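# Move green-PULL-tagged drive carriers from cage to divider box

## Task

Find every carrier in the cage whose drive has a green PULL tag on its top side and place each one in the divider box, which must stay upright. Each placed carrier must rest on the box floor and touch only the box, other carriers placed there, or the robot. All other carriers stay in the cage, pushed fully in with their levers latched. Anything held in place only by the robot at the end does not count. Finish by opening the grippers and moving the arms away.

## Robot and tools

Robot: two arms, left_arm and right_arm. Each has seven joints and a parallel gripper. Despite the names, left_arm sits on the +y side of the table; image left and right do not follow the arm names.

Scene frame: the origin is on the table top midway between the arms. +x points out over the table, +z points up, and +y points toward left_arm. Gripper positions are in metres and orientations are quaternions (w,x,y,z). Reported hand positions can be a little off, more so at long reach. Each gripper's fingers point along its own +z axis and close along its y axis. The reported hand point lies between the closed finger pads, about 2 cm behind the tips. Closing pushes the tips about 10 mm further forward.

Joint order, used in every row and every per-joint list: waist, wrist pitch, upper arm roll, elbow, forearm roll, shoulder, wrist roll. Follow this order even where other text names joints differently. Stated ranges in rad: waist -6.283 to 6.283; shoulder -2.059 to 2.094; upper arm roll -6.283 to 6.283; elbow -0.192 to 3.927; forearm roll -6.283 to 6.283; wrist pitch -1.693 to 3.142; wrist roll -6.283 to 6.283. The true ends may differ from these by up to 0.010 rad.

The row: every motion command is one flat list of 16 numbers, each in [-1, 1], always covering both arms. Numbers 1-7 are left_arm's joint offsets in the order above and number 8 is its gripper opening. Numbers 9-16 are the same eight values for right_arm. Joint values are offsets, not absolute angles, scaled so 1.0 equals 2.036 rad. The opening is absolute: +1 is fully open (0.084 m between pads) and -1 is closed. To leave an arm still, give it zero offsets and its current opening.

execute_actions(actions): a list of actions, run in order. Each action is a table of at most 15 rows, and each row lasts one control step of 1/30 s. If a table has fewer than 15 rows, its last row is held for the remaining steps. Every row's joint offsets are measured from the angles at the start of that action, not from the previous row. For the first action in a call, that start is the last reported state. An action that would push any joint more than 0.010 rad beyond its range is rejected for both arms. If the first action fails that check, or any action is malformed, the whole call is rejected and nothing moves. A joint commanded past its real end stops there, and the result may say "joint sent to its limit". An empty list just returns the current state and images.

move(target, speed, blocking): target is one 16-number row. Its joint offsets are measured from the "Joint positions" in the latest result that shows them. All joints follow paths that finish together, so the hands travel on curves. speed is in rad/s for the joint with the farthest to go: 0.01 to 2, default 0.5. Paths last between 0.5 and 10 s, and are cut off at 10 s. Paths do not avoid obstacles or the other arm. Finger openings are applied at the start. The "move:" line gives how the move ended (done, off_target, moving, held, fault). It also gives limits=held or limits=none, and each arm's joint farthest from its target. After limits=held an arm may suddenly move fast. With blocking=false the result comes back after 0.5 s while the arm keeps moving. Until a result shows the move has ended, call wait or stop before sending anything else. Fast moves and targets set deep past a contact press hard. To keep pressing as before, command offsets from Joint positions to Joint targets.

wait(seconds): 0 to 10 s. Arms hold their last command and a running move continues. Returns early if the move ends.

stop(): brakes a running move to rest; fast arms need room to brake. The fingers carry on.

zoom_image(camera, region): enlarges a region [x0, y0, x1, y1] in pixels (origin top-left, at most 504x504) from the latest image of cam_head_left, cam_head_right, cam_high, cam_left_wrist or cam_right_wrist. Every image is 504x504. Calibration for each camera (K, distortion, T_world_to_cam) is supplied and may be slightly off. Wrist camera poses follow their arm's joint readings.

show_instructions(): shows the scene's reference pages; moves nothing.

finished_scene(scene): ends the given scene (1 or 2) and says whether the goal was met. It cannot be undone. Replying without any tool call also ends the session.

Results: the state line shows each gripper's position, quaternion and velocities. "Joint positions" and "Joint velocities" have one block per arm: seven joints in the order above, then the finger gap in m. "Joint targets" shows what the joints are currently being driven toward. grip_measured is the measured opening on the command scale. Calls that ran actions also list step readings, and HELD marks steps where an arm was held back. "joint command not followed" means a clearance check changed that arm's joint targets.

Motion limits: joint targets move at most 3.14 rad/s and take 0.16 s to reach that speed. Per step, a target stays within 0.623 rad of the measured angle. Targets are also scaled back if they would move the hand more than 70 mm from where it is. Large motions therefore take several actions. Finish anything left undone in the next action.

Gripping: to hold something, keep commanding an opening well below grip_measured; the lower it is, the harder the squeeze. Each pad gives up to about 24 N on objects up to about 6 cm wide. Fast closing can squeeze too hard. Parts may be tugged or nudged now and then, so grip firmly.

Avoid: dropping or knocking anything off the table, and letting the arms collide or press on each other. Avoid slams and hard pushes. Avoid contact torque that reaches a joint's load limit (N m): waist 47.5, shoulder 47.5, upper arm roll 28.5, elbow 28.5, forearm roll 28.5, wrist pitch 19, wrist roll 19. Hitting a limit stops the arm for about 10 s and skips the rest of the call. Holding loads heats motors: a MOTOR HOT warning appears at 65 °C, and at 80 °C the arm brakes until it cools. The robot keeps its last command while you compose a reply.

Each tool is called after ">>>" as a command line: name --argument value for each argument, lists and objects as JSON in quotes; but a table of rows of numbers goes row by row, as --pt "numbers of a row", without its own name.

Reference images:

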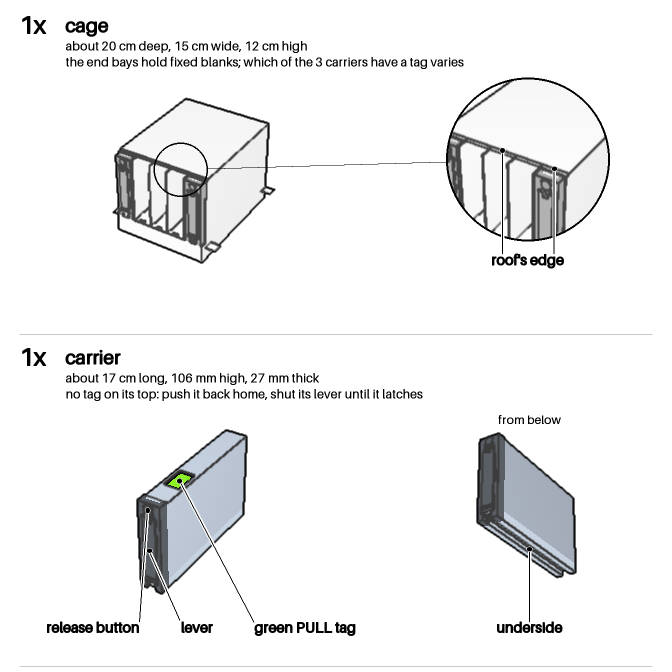

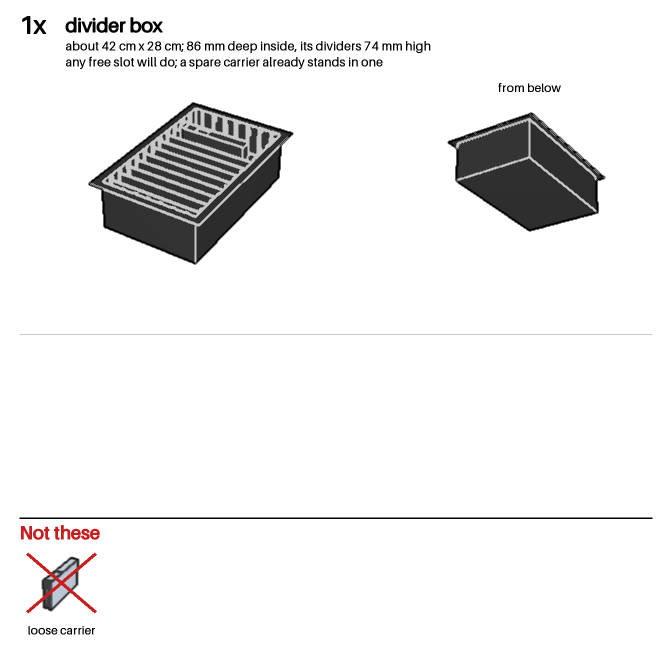

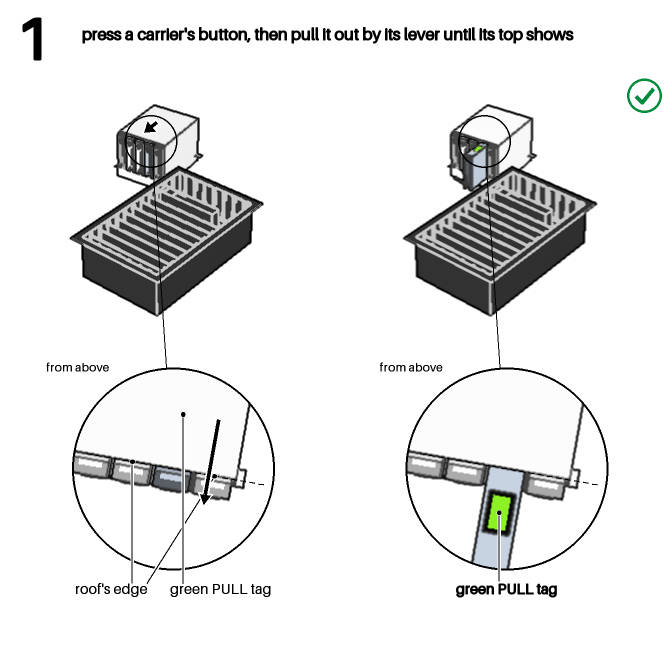

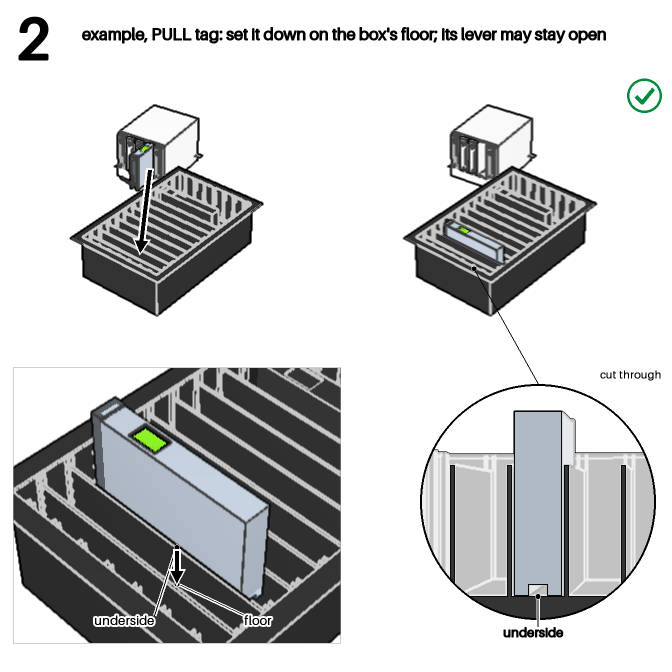

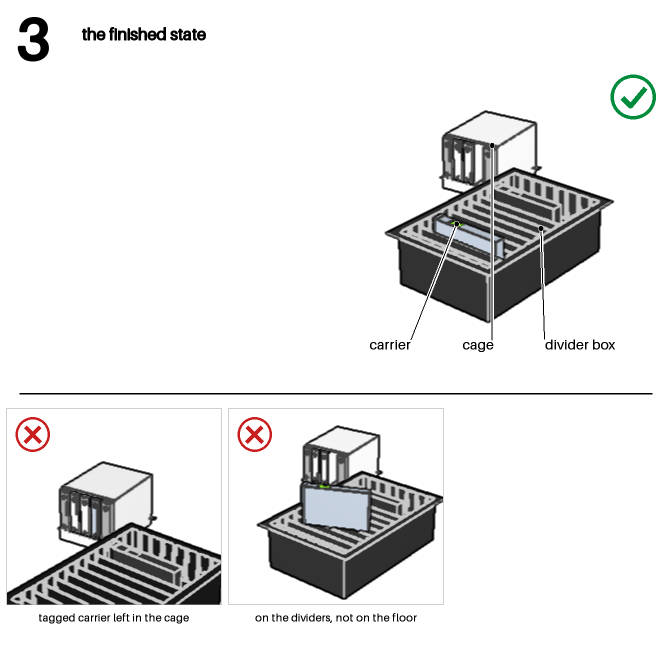

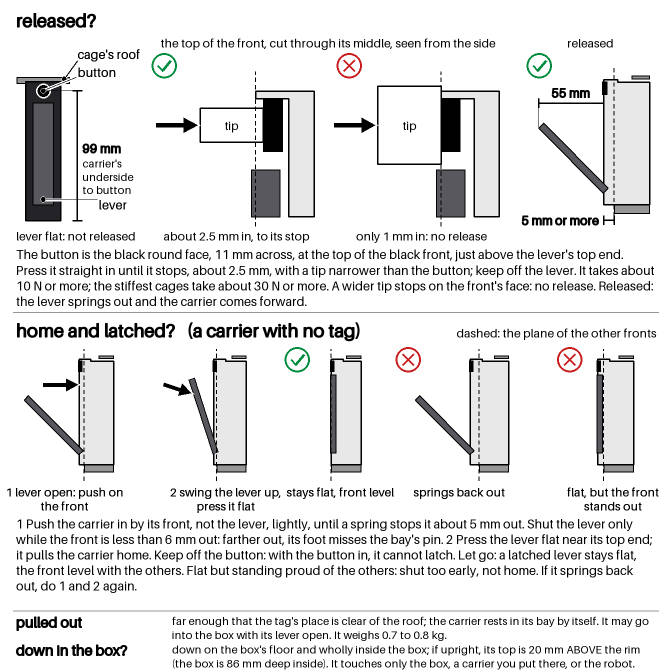

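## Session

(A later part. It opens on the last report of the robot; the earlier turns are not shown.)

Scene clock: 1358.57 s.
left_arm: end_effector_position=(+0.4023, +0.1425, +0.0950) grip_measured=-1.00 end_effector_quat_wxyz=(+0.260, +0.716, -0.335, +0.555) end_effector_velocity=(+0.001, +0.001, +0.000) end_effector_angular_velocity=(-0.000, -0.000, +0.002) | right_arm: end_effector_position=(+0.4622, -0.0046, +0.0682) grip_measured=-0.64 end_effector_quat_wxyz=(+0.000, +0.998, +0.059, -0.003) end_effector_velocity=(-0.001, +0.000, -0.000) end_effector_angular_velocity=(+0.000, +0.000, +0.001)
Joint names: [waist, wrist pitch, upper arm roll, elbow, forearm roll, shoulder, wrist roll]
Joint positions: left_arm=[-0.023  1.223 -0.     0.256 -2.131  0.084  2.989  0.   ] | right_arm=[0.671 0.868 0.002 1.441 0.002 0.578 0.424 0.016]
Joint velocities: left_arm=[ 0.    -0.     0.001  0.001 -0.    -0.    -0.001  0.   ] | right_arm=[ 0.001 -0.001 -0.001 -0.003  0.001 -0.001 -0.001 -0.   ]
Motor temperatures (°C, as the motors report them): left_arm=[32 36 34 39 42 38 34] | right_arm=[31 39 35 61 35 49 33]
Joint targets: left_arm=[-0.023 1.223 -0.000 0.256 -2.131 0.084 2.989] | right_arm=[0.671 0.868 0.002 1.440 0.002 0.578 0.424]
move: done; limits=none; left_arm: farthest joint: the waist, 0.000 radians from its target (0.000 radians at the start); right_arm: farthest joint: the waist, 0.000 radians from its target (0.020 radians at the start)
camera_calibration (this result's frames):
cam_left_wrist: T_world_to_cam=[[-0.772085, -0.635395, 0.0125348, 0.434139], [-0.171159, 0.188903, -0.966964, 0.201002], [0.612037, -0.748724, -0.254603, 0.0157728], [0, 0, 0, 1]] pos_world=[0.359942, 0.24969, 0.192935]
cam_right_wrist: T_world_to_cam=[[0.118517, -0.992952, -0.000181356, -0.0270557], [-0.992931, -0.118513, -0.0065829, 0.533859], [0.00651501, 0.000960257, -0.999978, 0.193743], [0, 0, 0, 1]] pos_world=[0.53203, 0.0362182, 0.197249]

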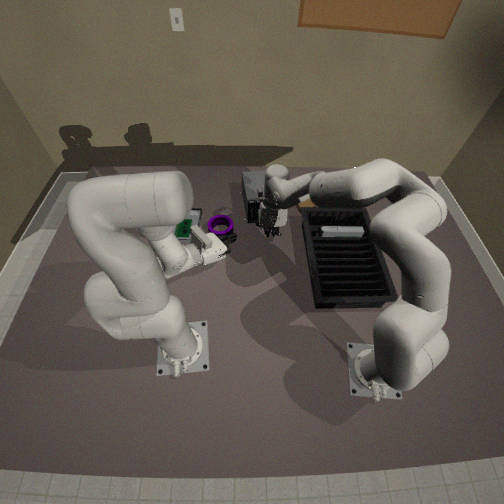

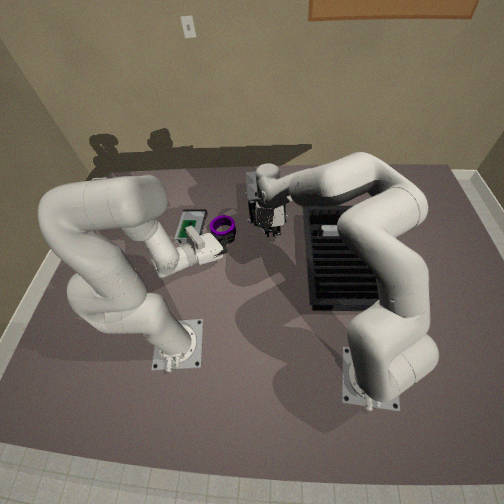

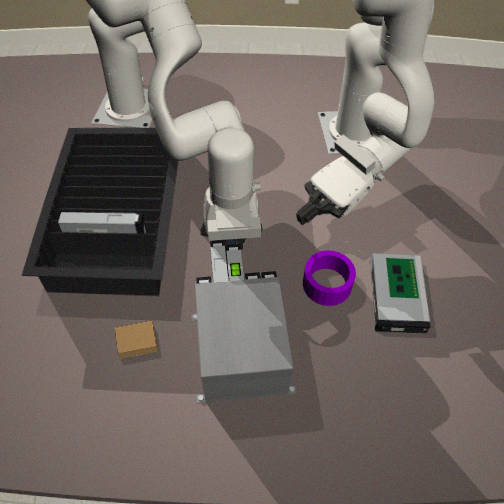

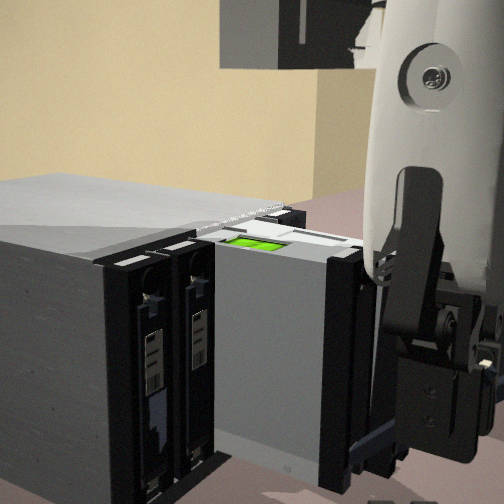

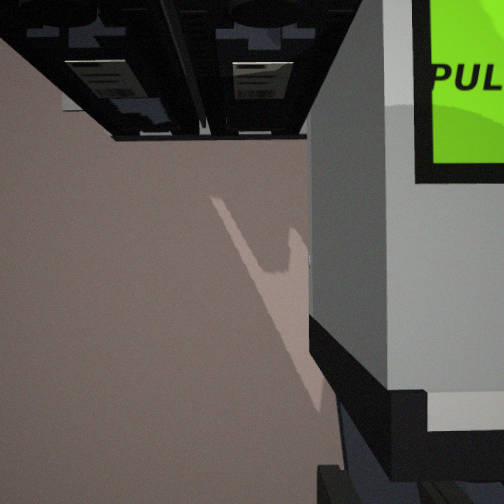

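>>> move --target '[0,0,0,0,0,0,0,-1, 0,0,0,0,0,0,0,-0.5]' --speed 0.3

>>> move --target '[0,0,0,0,0,0,0,-1, 0,0.0460,0,0.01508,0,-0.03092,0,-0.5]' --speed 0.15

Scene clock: 1389.30 s.
left_arm: end_effector_position=(+0.4023, +0.1425, +0.0950) grip_measured=-1.00 end_effector_quat_wxyz=(+0.260, +0.716, -0.335, +0.555) end_effector_velocity=(+0.000, +0.000, +0.000) end_effector_angular_velocity=(+0.001, -0.001, +0.000) | right_arm: end_effector_position=(+0.4623, -0.0045, +0.0684) grip_measured=-0.52 end_effector_quat_wxyz=(+0.000, +0.998, +0.059, -0.002) end_effector_velocity=(+0.001, -0.001, -0.000) end_effector_angular_velocity=(-0.001, +0.000, -0.001)
Joint names: [waist, wrist pitch, upper arm roll, elbow, forearm roll, shoulder, wrist roll]
Joint positions: left_arm=[-0.023  1.223 -0.     0.256 -2.131  0.084  2.989  0.   ] | right_arm=[0.671 0.868 0.002 1.441 0.002 0.578 0.424 0.021]
Joint velocities: left_arm=[-0.    -0.001  0.     0.001  0.     0.     0.001  0.   ] | right_arm=[-0.002  0.    -0.     0.    -0.001  0.    -0.001  0.   ]
Motor temperatures (°C, as the motors report them): left_arm=[32 36 34 39 42 38 34] | right_arm=[31 38 35 57 35 47 33]
Joint targets: left_arm=[-0.023 1.223 -0.000 0.256 -2.131 0.084 2.989] | right_arm=[0.671 0.868 0.002 1.441 0.002 0.578 0.424]
move: done; limits=none; left_arm: farthest joint: the waist, 0.000 radians from its target (0.000 radians at the start); right_arm: farthest joint: the waist, 0.000 radians from its target (0.000 radians at the start)
camera_calibration (this result's frames):
cam_left_wrist: T_world_to_cam=[[-0.772085, -0.635395, 0.0125347, 0.434139], [-0.171159, 0.188904, -0.966964, 0.201002], [0.612037, -0.748724, -0.254603, 0.0157729], [0, 0, 0, 1]] pos_world=[0.359942, 0.249689, 0.192935]
cam_right_wrist: T_world_to_cam=[[0.118632, -0.992938, -0.000392709, -0.0269628], [-0.992915, -0.118627, -0.00689669, 0.533933], [0.0068014, 0.0012081, -0.999976, 0.193791], [0, 0, 0, 1]] pos_world=[0.532031, 0.0363322, 0.197458]

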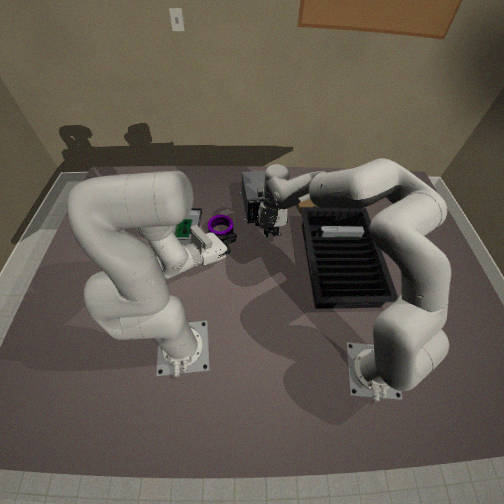

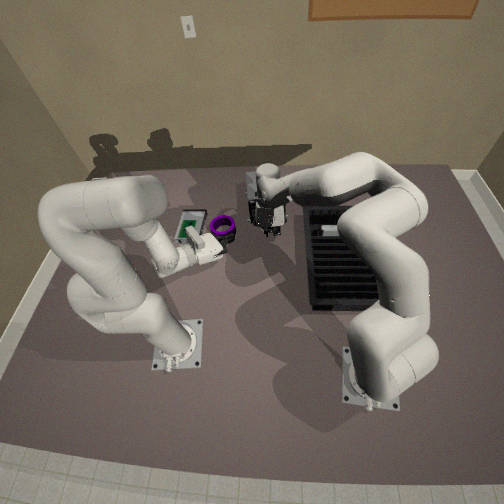

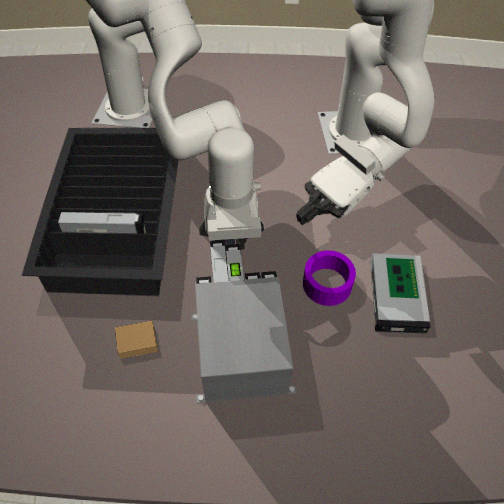

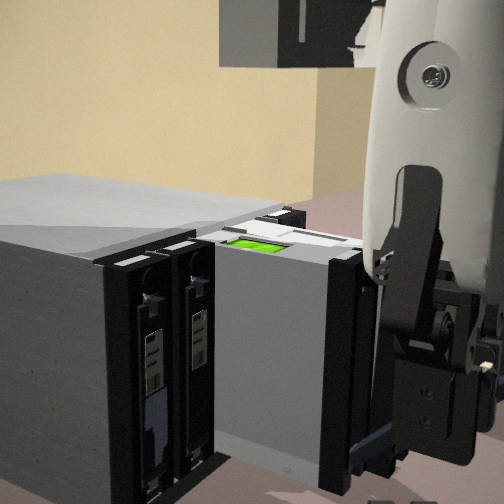

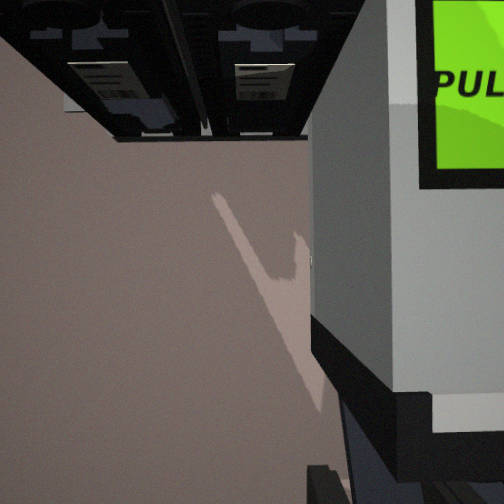

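Scene clock: 1390.40 s.
left_arm: end_effector_position=(+0.4023, +0.1425, +0.0950) grip_measured=-1.00 end_effector_quat_wxyz=(+0.260, +0.716, -0.335, +0.555) end_effector_velocity=(-0.000, -0.000, -0.000) end_effector_angular_velocity=(-0.001, +0.002, -0.000) | right_arm: end_effector_position=(+0.4621, -0.0046, +0.1102) grip_measured=-0.52 end_effector_quat_wxyz=(+0.000, +0.998, +0.059, -0.003) end_effector_velocity=(+0.001, +0.001, +0.004) end_effector_angular_velocity=(+0.004, -0.005, +0.001)
Joint names: [waist, wrist pitch, upper arm roll, elbow, forearm roll, shoulder, wrist roll]
Joint positions: left_arm=[-0.023  1.223 -0.     0.256 -2.131  0.084  2.989  0.   ] | right_arm=[0.671 0.961 0.002 1.471 0.002 0.515 0.424 0.021]
Joint velocities: left_arm=[ 0.    -0.001 -0.001 -0.    -0.    -0.    -0.002  0.   ] | right_arm=[ 0.     0.001  0.001  0.004  0.001 -0.003 -0.001  0.   ]
Motor temperatures (°C, as the motors report them): left_arm=[32 36 34 39 42 38 34] | right_arm=[31 38 35 57 35 47 33]
Joint targets: left_arm=[-0.023 1.223 -0.000 0.256 -2.131 0.084 2.989] | right_arm=[0.671 0.961 0.002 1.472 0.002 0.515 0.424]
move: done; limits=none; left_arm: farthest joint: the waist, 0.000 radians from its target (0.000 radians at the start); right_arm: farthest joint: the waist, 0.000 radians from its target (0.000 radians at the start)
camera_calibration (this result's frames):
cam_left_wrist: T_world_to_cam=[[-0.772085, -0.635395, 0.0125346, 0.434139], [-0.171159, 0.188904, -0.966964, 0.201001], [0.612037, -0.748725, -0.254603, 0.015773], [0, 0, 0, 1]] pos_world=[0.359942, 0.249689, 0.192935]
cam_right_wrist: T_world_to_cam=[[0.118819, -0.992916, -0.000168199, -0.0271407], [-0.992896, -0.118815, -0.00640702, 0.533933], [0.00634165, 0.000928277, -0.999979, 0.235824], [0, 0, 0, 1]] pos_world=[0.531869, 0.0362719, 0.239236]

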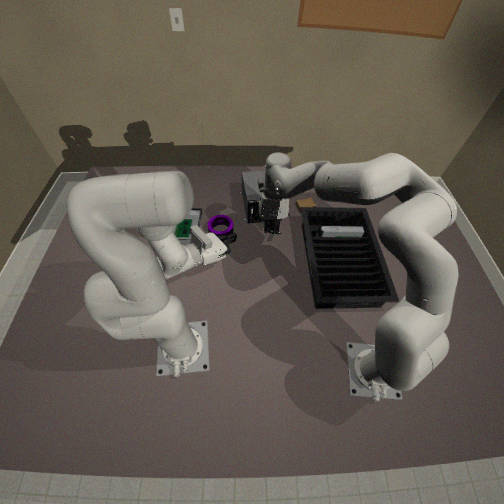

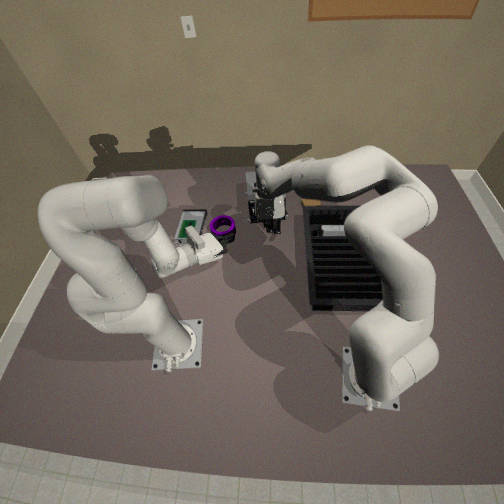

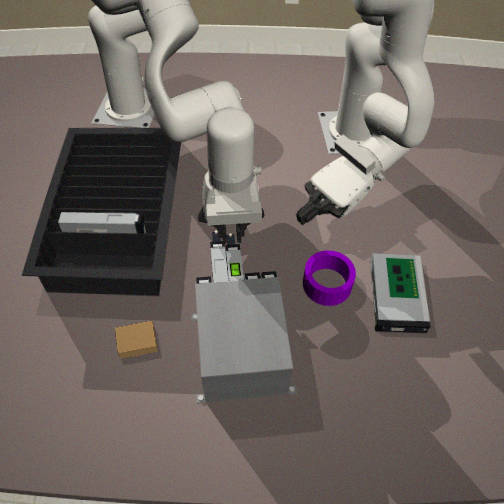

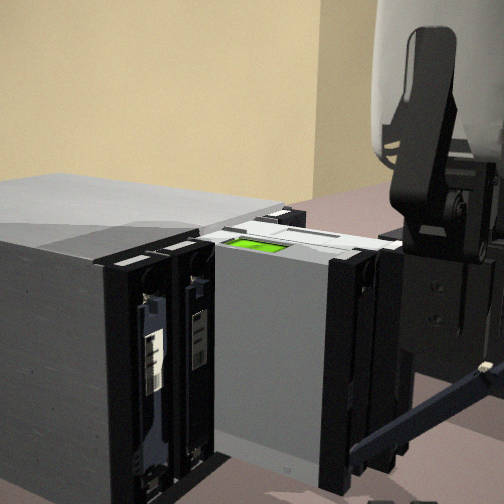

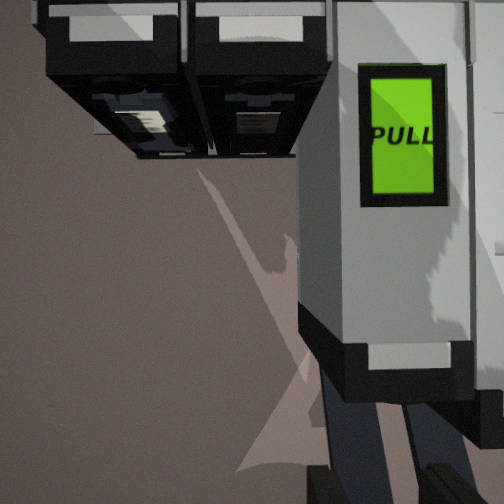

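>>> move --target '[0,0,0,0,0,0,0,-1, -0.02583,-0.01162,0,-0.03193,0,-0.02031,-0.02583,-1]' --speed 0.15

>>> move --target '[0,0,0,0,0,0,0,-1, -0.01244,0.03887,0,0.10415,0,0.06528,-0.01244,-1]' --speed 0.12

Scene clock: 1397.17 s.
left_arm: end_effector_position=(+0.4023, +0.1425, +0.0950) grip_measured=-1.00 end_effector_quat_wxyz=(+0.260, +0.716, -0.335, +0.555) end_effector_velocity=(+0.000, +0.000, -0.000) end_effector_angular_velocity=(+0.001, -0.001, +0.001) | right_arm: end_effector_position=(+0.4658, -0.0371, +0.1102) grip_measured=-1.00 end_effector_quat_wxyz=(-0.000, +0.998, +0.059, -0.003) end_effector_velocity=(+0.002, -0.005, +0.000) end_effector_angular_velocity=(-0.003, -0.000, -0.005)
Joint names: [waist, wrist pitch, upper arm roll, elbow, forearm roll, shoulder, wrist roll]
Joint positions: left_arm=[-0.023  1.223 -0.     0.256 -2.131  0.084  2.989  0.   ] | right_arm=[0.619 0.938 0.002 1.407 0.002 0.474 0.372 0.   ]
Joint velocities: left_arm=[ 0.001 -0.001 -0.     0.    -0.     0.     0.001  0.   ] | right_arm=[-0.006  0.001 -0.003 -0.002 -0.002 -0.002 -0.002  0.   ]
Motor temperatures (°C, as the motors report them): left_arm=[32 36 34 39 42 38 34] | right_arm=[31 38 35 58 35 47 33]
Joint targets: left_arm=[-0.023 1.223 -0.000 0.256 -2.131 0.084 2.989] | right_arm=[0.618 0.938 0.002 1.406 0.002 0.474 0.372]
move: done; limits=none; left_arm: farthest joint: the waist, 0.000 radians from its target (0.000 radians at the start); right_arm: farthest joint: the elbow, 0.001 radians from its target (0.066 radians at the start)
camera_calibration (this result's frames):
cam_left_wrist: T_world_to_cam=[[-0.772085, -0.635395, 0.0125346, 0.434139], [-0.171159, 0.188904, -0.966964, 0.201002], [0.612037, -0.748725, -0.254603, 0.0157729], [0, 0, 0, 1]] pos_world=[0.359942, 0.249689, 0.192935]
cam_right_wrist: T_world_to_cam=[[0.119436, -0.992842, -0.000524312, -0.0601219], [-0.992822, -0.11943, -0.00638661, 0.533749], [0.00627827, 0.00128334, -0.999979, 0.235875], [0, 0, 0, 1]] pos_world=[0.535618, 0.00375152, 0.239248]

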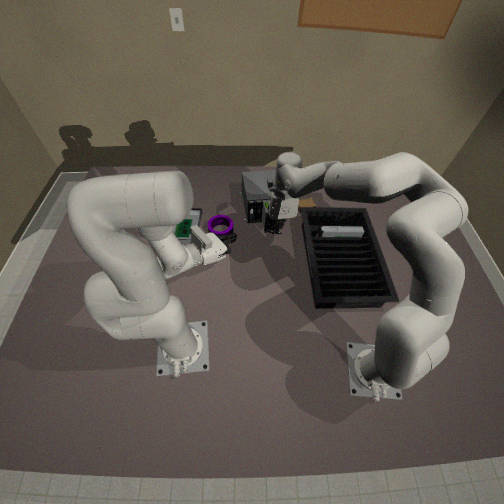

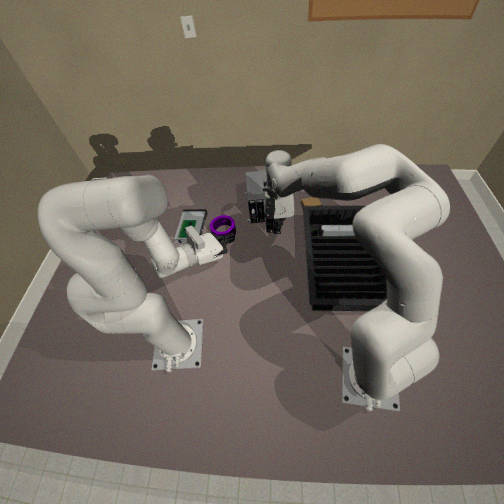

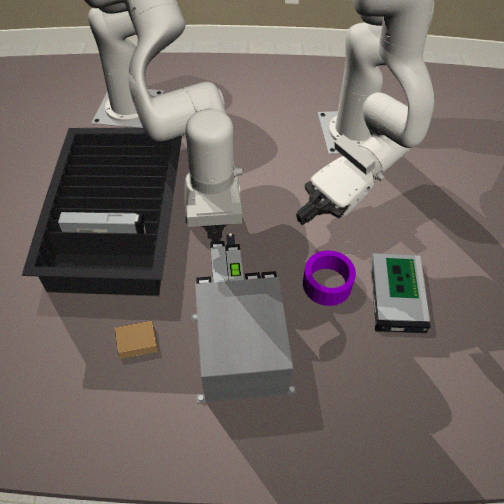

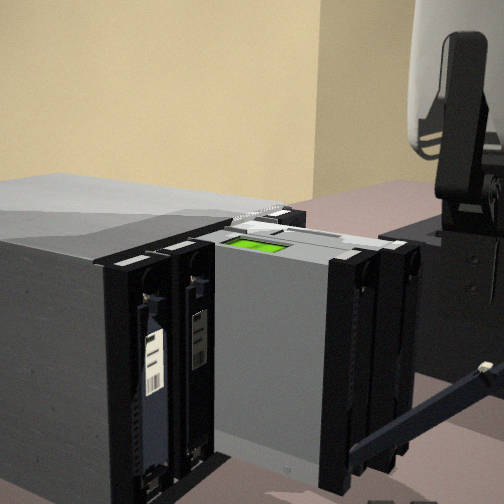

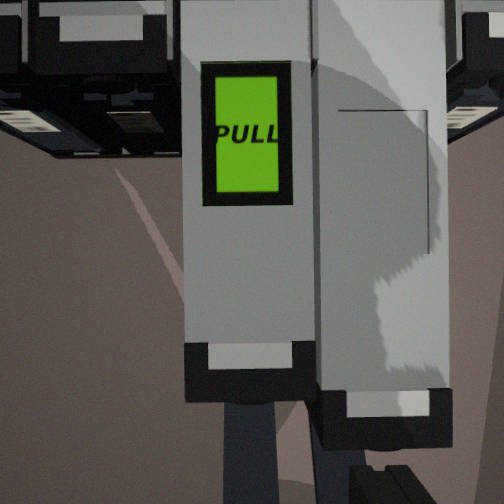

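Scene clock: 1399.37 s.
left_arm: end_effector_position=(+0.4023, +0.1425, +0.0950) grip_measured=-1.00 end_effector_quat_wxyz=(+0.260, +0.716, -0.335, +0.555) end_effector_velocity=(+0.000, +0.000, +0.000) end_effector_angular_velocity=(-0.000, -0.001, +0.001) | right_arm: end_effector_position=(+0.5082, -0.0321, +0.1101) grip_measured=-1.00 end_effector_quat_wxyz=(-0.000, +0.998, +0.059, -0.003) end_effector_velocity=(-0.000, +0.001, -0.000) end_effector_angular_velocity=(+0.001, +0.001, +0.001)
Joint names: [waist, wrist pitch, upper arm roll, elbow, forearm roll, shoulder, wrist roll]
Joint positions: left_arm=[-0.023  1.223 -0.     0.256 -2.131  0.084  2.989  0.   ] | right_arm=[0.594 1.017 0.002 1.619 0.002 0.607 0.347 0.   ]
Joint velocities: left_arm=[ 0.001  0.001  0.     0.    -0.    -0.     0.001  0.   ] | right_arm=[0.002 0.002 0.    0.002 0.001 0.001 0.    0.   ]
Motor temperatures (°C, as the motors report them): left_arm=[32 36 34 39 42 38 34] | right_arm=[31 38 35 58 35 47 33]
Joint targets: left_arm=[-0.023 1.223 -0.000 0.256 -2.131 0.084 2.989] | right_arm=[0.593 1.017 0.002 1.619 0.002 0.607 0.347]
move: done; limits=none; left_arm: farthest joint: the waist, 0.000 radians from its target (0.000 radians at the start); right_arm: farthest joint: the elbow, 0.001 radians from its target (0.212 radians at the start)
camera_calibration (this result's frames):
cam_left_wrist: T_world_to_cam=[[-0.772085, -0.635395, 0.0125346, 0.434139], [-0.171159, 0.188904, -0.966964, 0.201002], [0.612037, -0.748724, -0.254603, 0.0157729], [0, 0, 0, 1]] pos_world=[0.359942, 0.249689, 0.192935]
cam_right_wrist: T_world_to_cam=[[0.119401, -0.992846, -0.000929499, -0.060196], [-0.992827, -0.119393, -0.00624325, 0.576411], [0.00608761, 0.00166828, -0.99998, 0.235562], [0, 0, 0, 1]] pos_world=[0.57803, 0.00866116, 0.239101]

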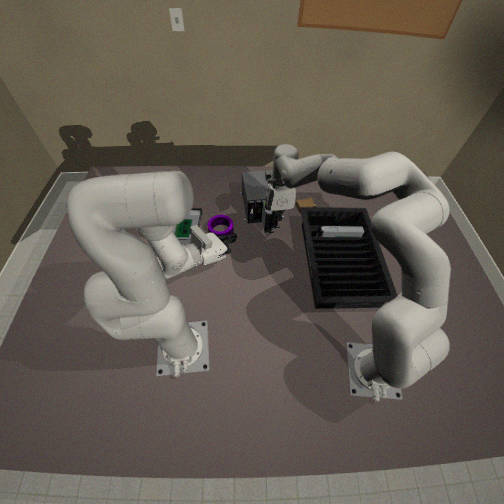

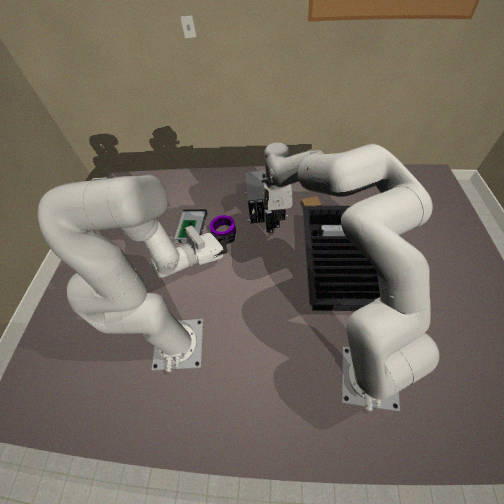

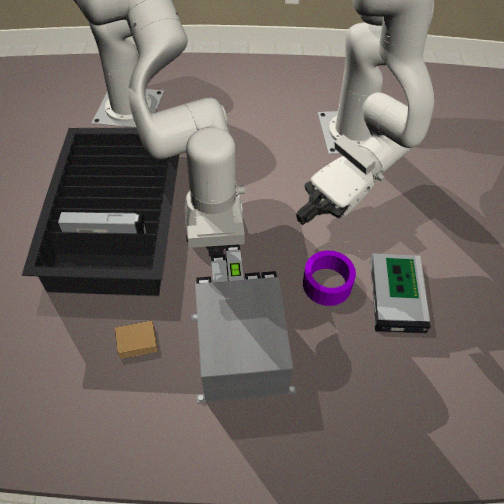

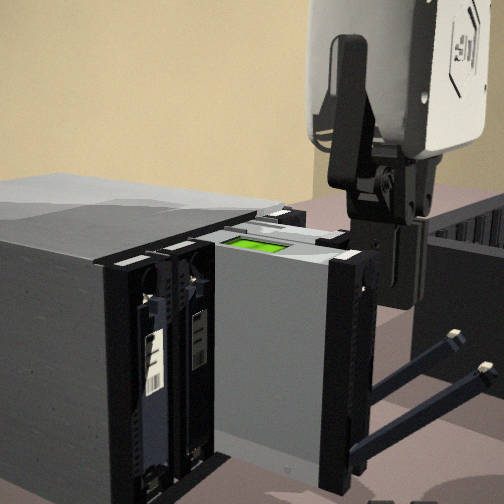

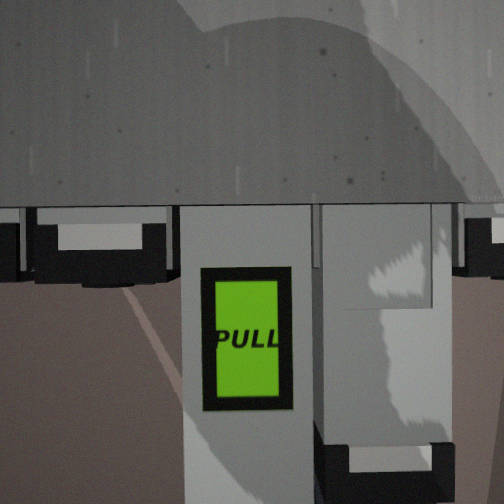

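>>> move --target '[0,0,0,0,0,0,0,-1, -0.01073,0.04941,0,0.12353,0,0.07412,-0.01073,-1]' --speed 0.12

Scene clock: 1404.03 s.
left_arm: end_effector_position=(+0.4023, +0.1425, +0.0950) grip_measured=-1.00 end_effector_quat_wxyz=(+0.260, +0.716, -0.335, +0.555) end_effector_velocity=(-0.000, +0.000, -0.000) end_effector_angular_velocity=(+0.000, -0.000, +0.000) | right_arm: end_effector_position=(+0.5495, -0.0275, +0.1099) grip_measured=-1.00 end_effector_quat_wxyz=(-0.000, +0.998, +0.059, -0.003) end_effector_velocity=(-0.000, +0.000, -0.000) end_effector_angular_velocity=(-0.001, +0.002, +0.000)
Joint names: [waist, wrist pitch, upper arm roll, elbow, forearm roll, shoulder, wrist roll]
Joint positions: left_arm=[-0.023  1.223 -0.     0.256 -2.131  0.084  2.989  0.   ] | right_arm=[0.572 1.118 0.002 1.87  0.002 0.757 0.325 0.   ]
Joint velocities: left_arm=[ 0.  0. -0. -0.  0.  0.  0.  0.] | right_arm=[ 0.     0.002  0.     0.001 -0.001  0.001  0.001  0.   ]
Motor temperatures (°C, as the motors report them): left_arm=[32 36 34 39 42 38 34] | right_arm=[31 38 35 59 35 47 33]
Joint targets: left_arm=[-0.023 1.223 -0.000 0.256 -2.131 0.084 2.989] | right_arm=[0.572 1.117 0.002 1.870 0.002 0.757 0.325]
move: done; limits=none; left_arm: farthest joint: the waist, 0.000 radians from its target (0.000 radians at the start); right_arm: farthest joint: the shoulder, 0.001 radians from its target (0.151 radians at the start)
camera_calibration (this result's frames):
cam_left_wrist: T_world_to_cam=[[-0.772085, -0.635395, 0.0125346, 0.434139], [-0.171159, 0.188904, -0.966964, 0.201002], [0.612037, -0.748724, -0.254603, 0.0157729], [0, 0, 0, 1]] pos_world=[0.359942, 0.249689, 0.192935]
cam_right_wrist: T_world_to_cam=[[0.119346, -0.992852, -0.00125185, -0.0604244], [-0.992837, -0.119337, -0.00584996, 0.617909], [0.00565875, 0.00194106, -0.999982, 0.235415], [0, 0, 0, 1]] pos_world=[0.619362, 0.0132897, 0.23895]

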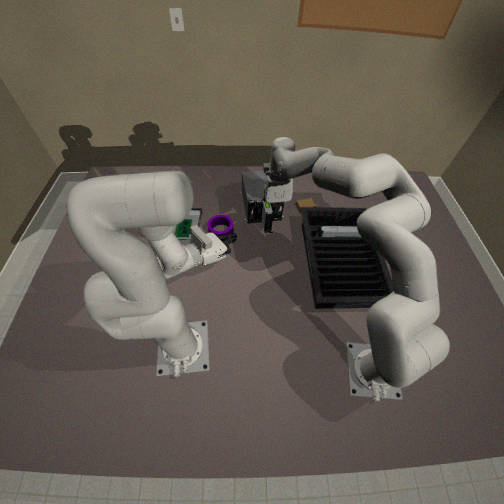

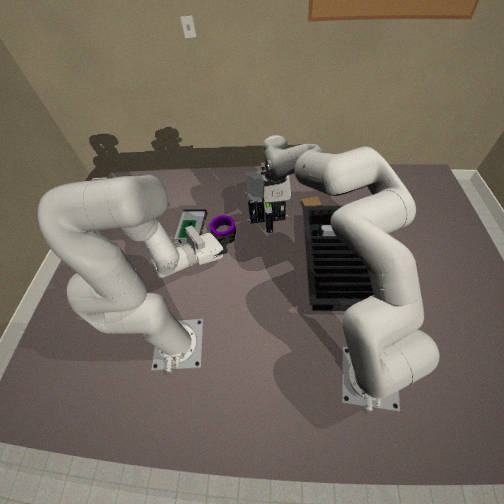

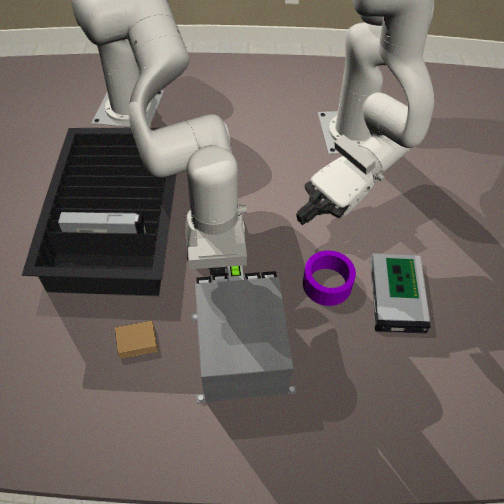

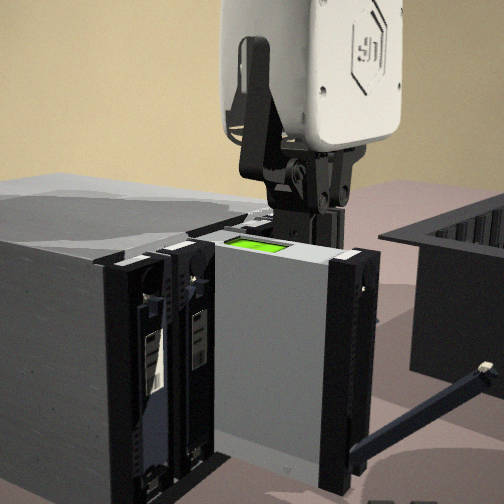

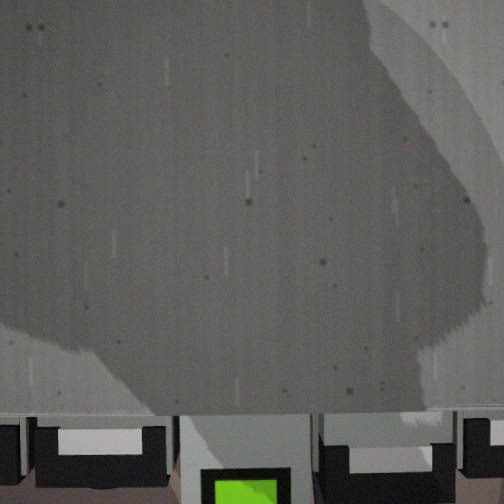

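>>> move --target '[0,0,0,0,0,0,0,-1, 0.0017,0.03371,0,0.00327,0,-0.03045,0.0017,-1]' --speed 0.2

>>> move --target '[0,0,0,0,0,0,0,-1, 0.02322,0.01661,0,0.04153,0,0.02492,0.02322,0.1]' --speed 0.2

Scene clock: 1442.77 s.
left_arm: end_effector_position=(+0.4023, +0.1425, +0.0950) grip_measured=-1.00 end_effector_quat_wxyz=(+0.260, +0.716, -0.335, +0.555) end_effector_velocity=(-0.000, -0.000, -0.000) end_effector_angular_velocity=(-0.001, +0.001, -0.001) | right_arm: end_effector_position=(+0.5425, -0.0283, +0.1476) grip_measured=-1.00 end_effector_quat_wxyz=(-0.000, +0.998, +0.059, -0.003) end_effector_velocity=(+0.002, -0.000, +0.004) end_effector_angular_velocity=(+0.003, -0.006, -0.002)
Joint names: [waist, wrist pitch, upper arm roll, elbow, forearm roll, shoulder, wrist roll]
Joint positions: left_arm=[-0.023  1.223 -0.     0.256 -2.131  0.084  2.989  0.   ] | right_arm=[0.575 1.186 0.002 1.876 0.002 0.696 0.328 0.   ]
Joint velocities: left_arm=[-0.001  0.     0.    -0.001  0.     0.    -0.     0.   ] | right_arm=[-0.002  0.001  0.     0.004  0.    -0.005 -0.     0.   ]
Motor temperatures (°C, as the motors report them): left_arm=[32 36 34 39 42 38 34] | right_arm=[31 38 35 62 35 49 33]
Joint targets: left_arm=[-0.023 1.223 -0.000 0.256 -2.131 0.084 2.989] | right_arm=[0.575 1.186 0.002 1.876 0.002 0.695 0.328]
move: done; limits=none; left_arm: farthest joint: the waist, 0.000 radians from its target (0.000 radians at the start); right_arm: farthest joint: the shoulder, 0.001 radians from its target (0.062 radians at the start)
camera_calibration (this result's frames):
cam_left_wrist: T_world_to_cam=[[-0.772085, -0.635395, 0.0125345, 0.434139], [-0.171158, 0.188904, -0.966964, 0.201001], [0.612037, -0.748724, -0.254603, 0.0157729], [0, 0, 0, 1]] pos_world=[0.359942, 0.249689, 0.192935]
cam_right_wrist: T_world_to_cam=[[0.119502, -0.992833, -0.000974493, -0.0605256], [-0.992821, -0.119495, -0.00529807, 0.61098], [0.00514366, 0.00160063, -0.999985, 0.273392], [0, 0, 0, 1]] pos_world=[0.61242, 0.0124799, 0.276566]

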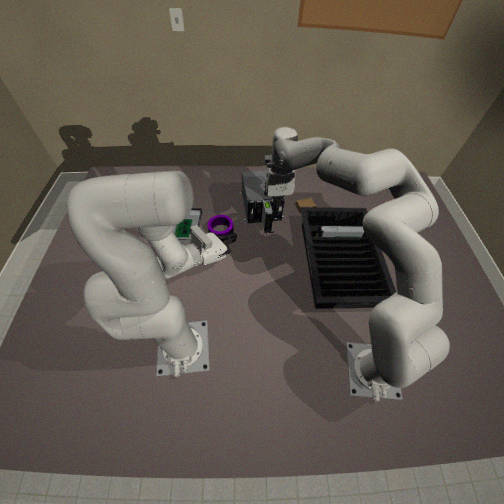

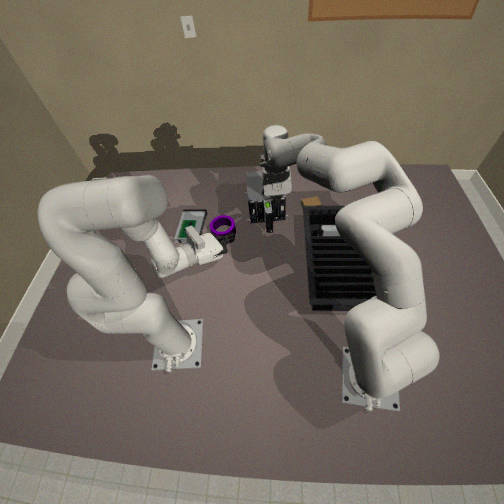

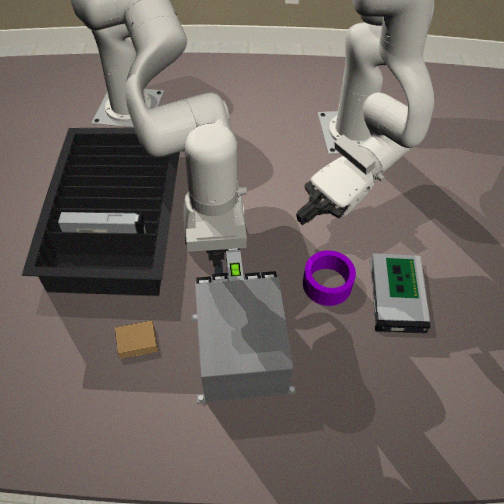

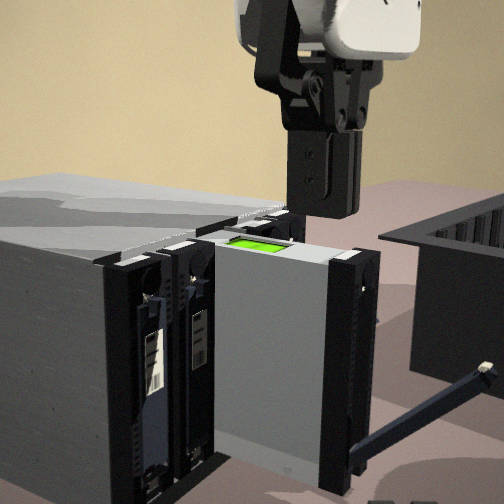

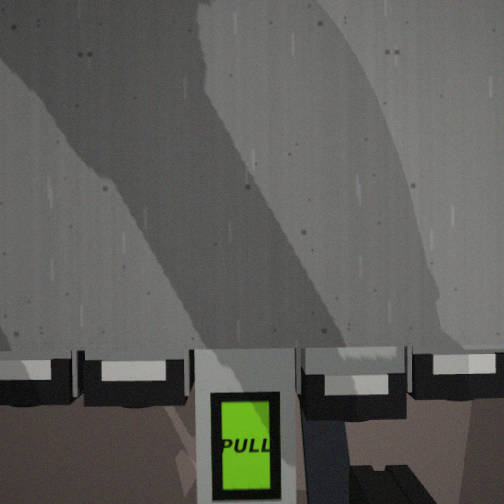

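Scene clock: 1443.70 s.
left_arm: end_effector_position=(+0.4023, +0.1425, +0.0950) grip_measured=-1.00 end_effector_quat_wxyz=(+0.260, +0.716, -0.335, +0.555) end_effector_velocity=(-0.000, +0.000, -0.000) end_effector_angular_velocity=(-0.001, +0.001, +0.001) | right_arm: end_effector_position=(+0.5386, +0.0039, +0.1476) grip_measured=+0.09 end_effector_quat_wxyz=(-0.000, +0.998, +0.059, -0.003) end_effector_velocity=(-0.002, +0.004, -0.000) end_effector_angular_velocity=(+0.002, +0.001, +0.005)
Joint names: [waist, wrist pitch, upper arm roll, elbow, forearm roll, shoulder, wrist roll]
Joint positions: left_arm=[-0.023  1.223 -0.     0.256 -2.131  0.084  2.989  0.   ] | right_arm=[0.622 1.22  0.002 1.96  0.002 0.746 0.375 0.048]
Joint velocities: left_arm=[ 0.001  0.001  0.    -0.001 -0.    -0.    -0.     0.   ] | right_arm=[0.004 0.001 0.003 0.003 0.001 0.002 0.    0.   ]
Motor temperatures (°C, as the motors report them): left_arm=[32 36 34 39 42 38 34] | right_arm=[31 38 35 62 35 49 33]
Joint targets: left_arm=[-0.023 1.223 -0.000 0.256 -2.131 0.084 2.989] | right_arm=[0.622 1.220 0.002 1.961 0.002 0.746 0.376]
move: done; limits=none; left_arm: farthest joint: the waist, 0.000 radians from its target (0.000 radians at the start); right_arm: farthest joint: the waist, 0.000 radians from its target (0.047 radians at the start)
camera_calibration (this result's frames):
cam_left_wrist: T_world_to_cam=[[-0.772085, -0.635395, 0.0125344, 0.434139], [-0.171158, 0.188904, -0.966964, 0.201001], [0.612037, -0.748724, -0.254603, 0.0157729], [0, 0, 0, 1]] pos_world=[0.359942, 0.24969, 0.192935]
cam_right_wrist: T_world_to_cam=[[0.119044, -0.992889, -0.000627246, -0.0278617], [-0.992875, -0.119039, -0.00534421, 0.610992], [0.00523154, 0.00125897, -0.999986, 0.273292], [0, 0, 0, 1]] pos_world=[0.608525, 0.0447241, 0.276536]

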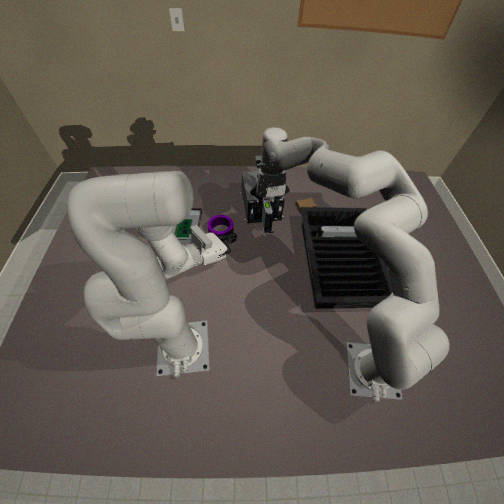

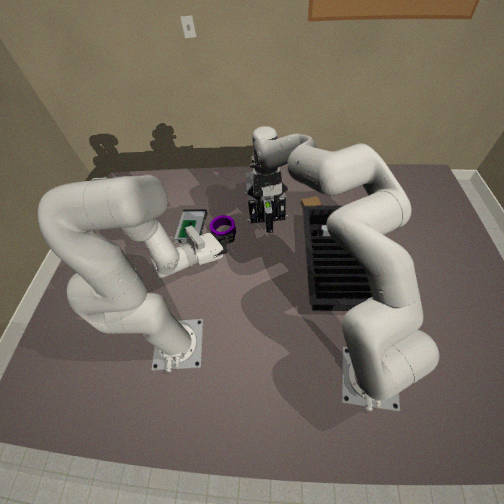

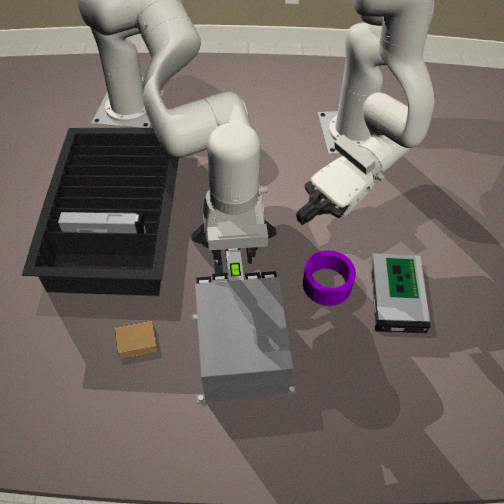

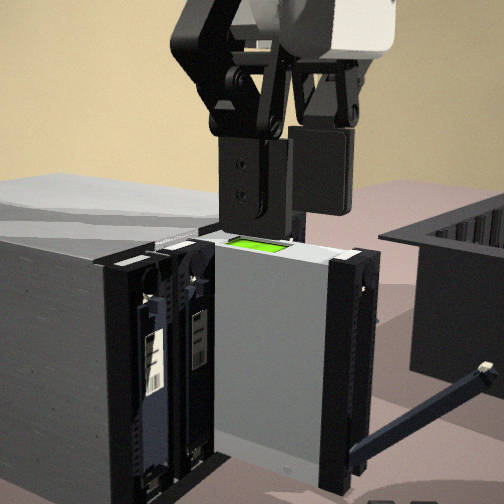

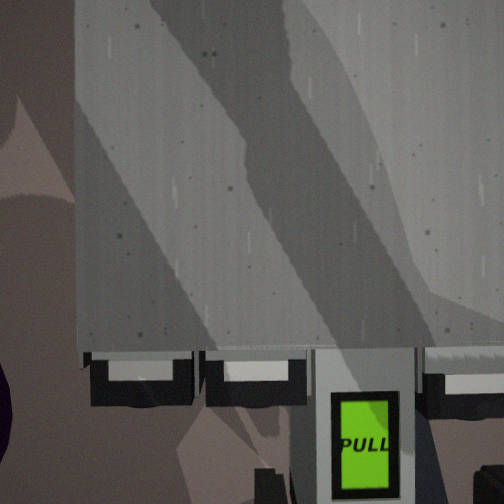

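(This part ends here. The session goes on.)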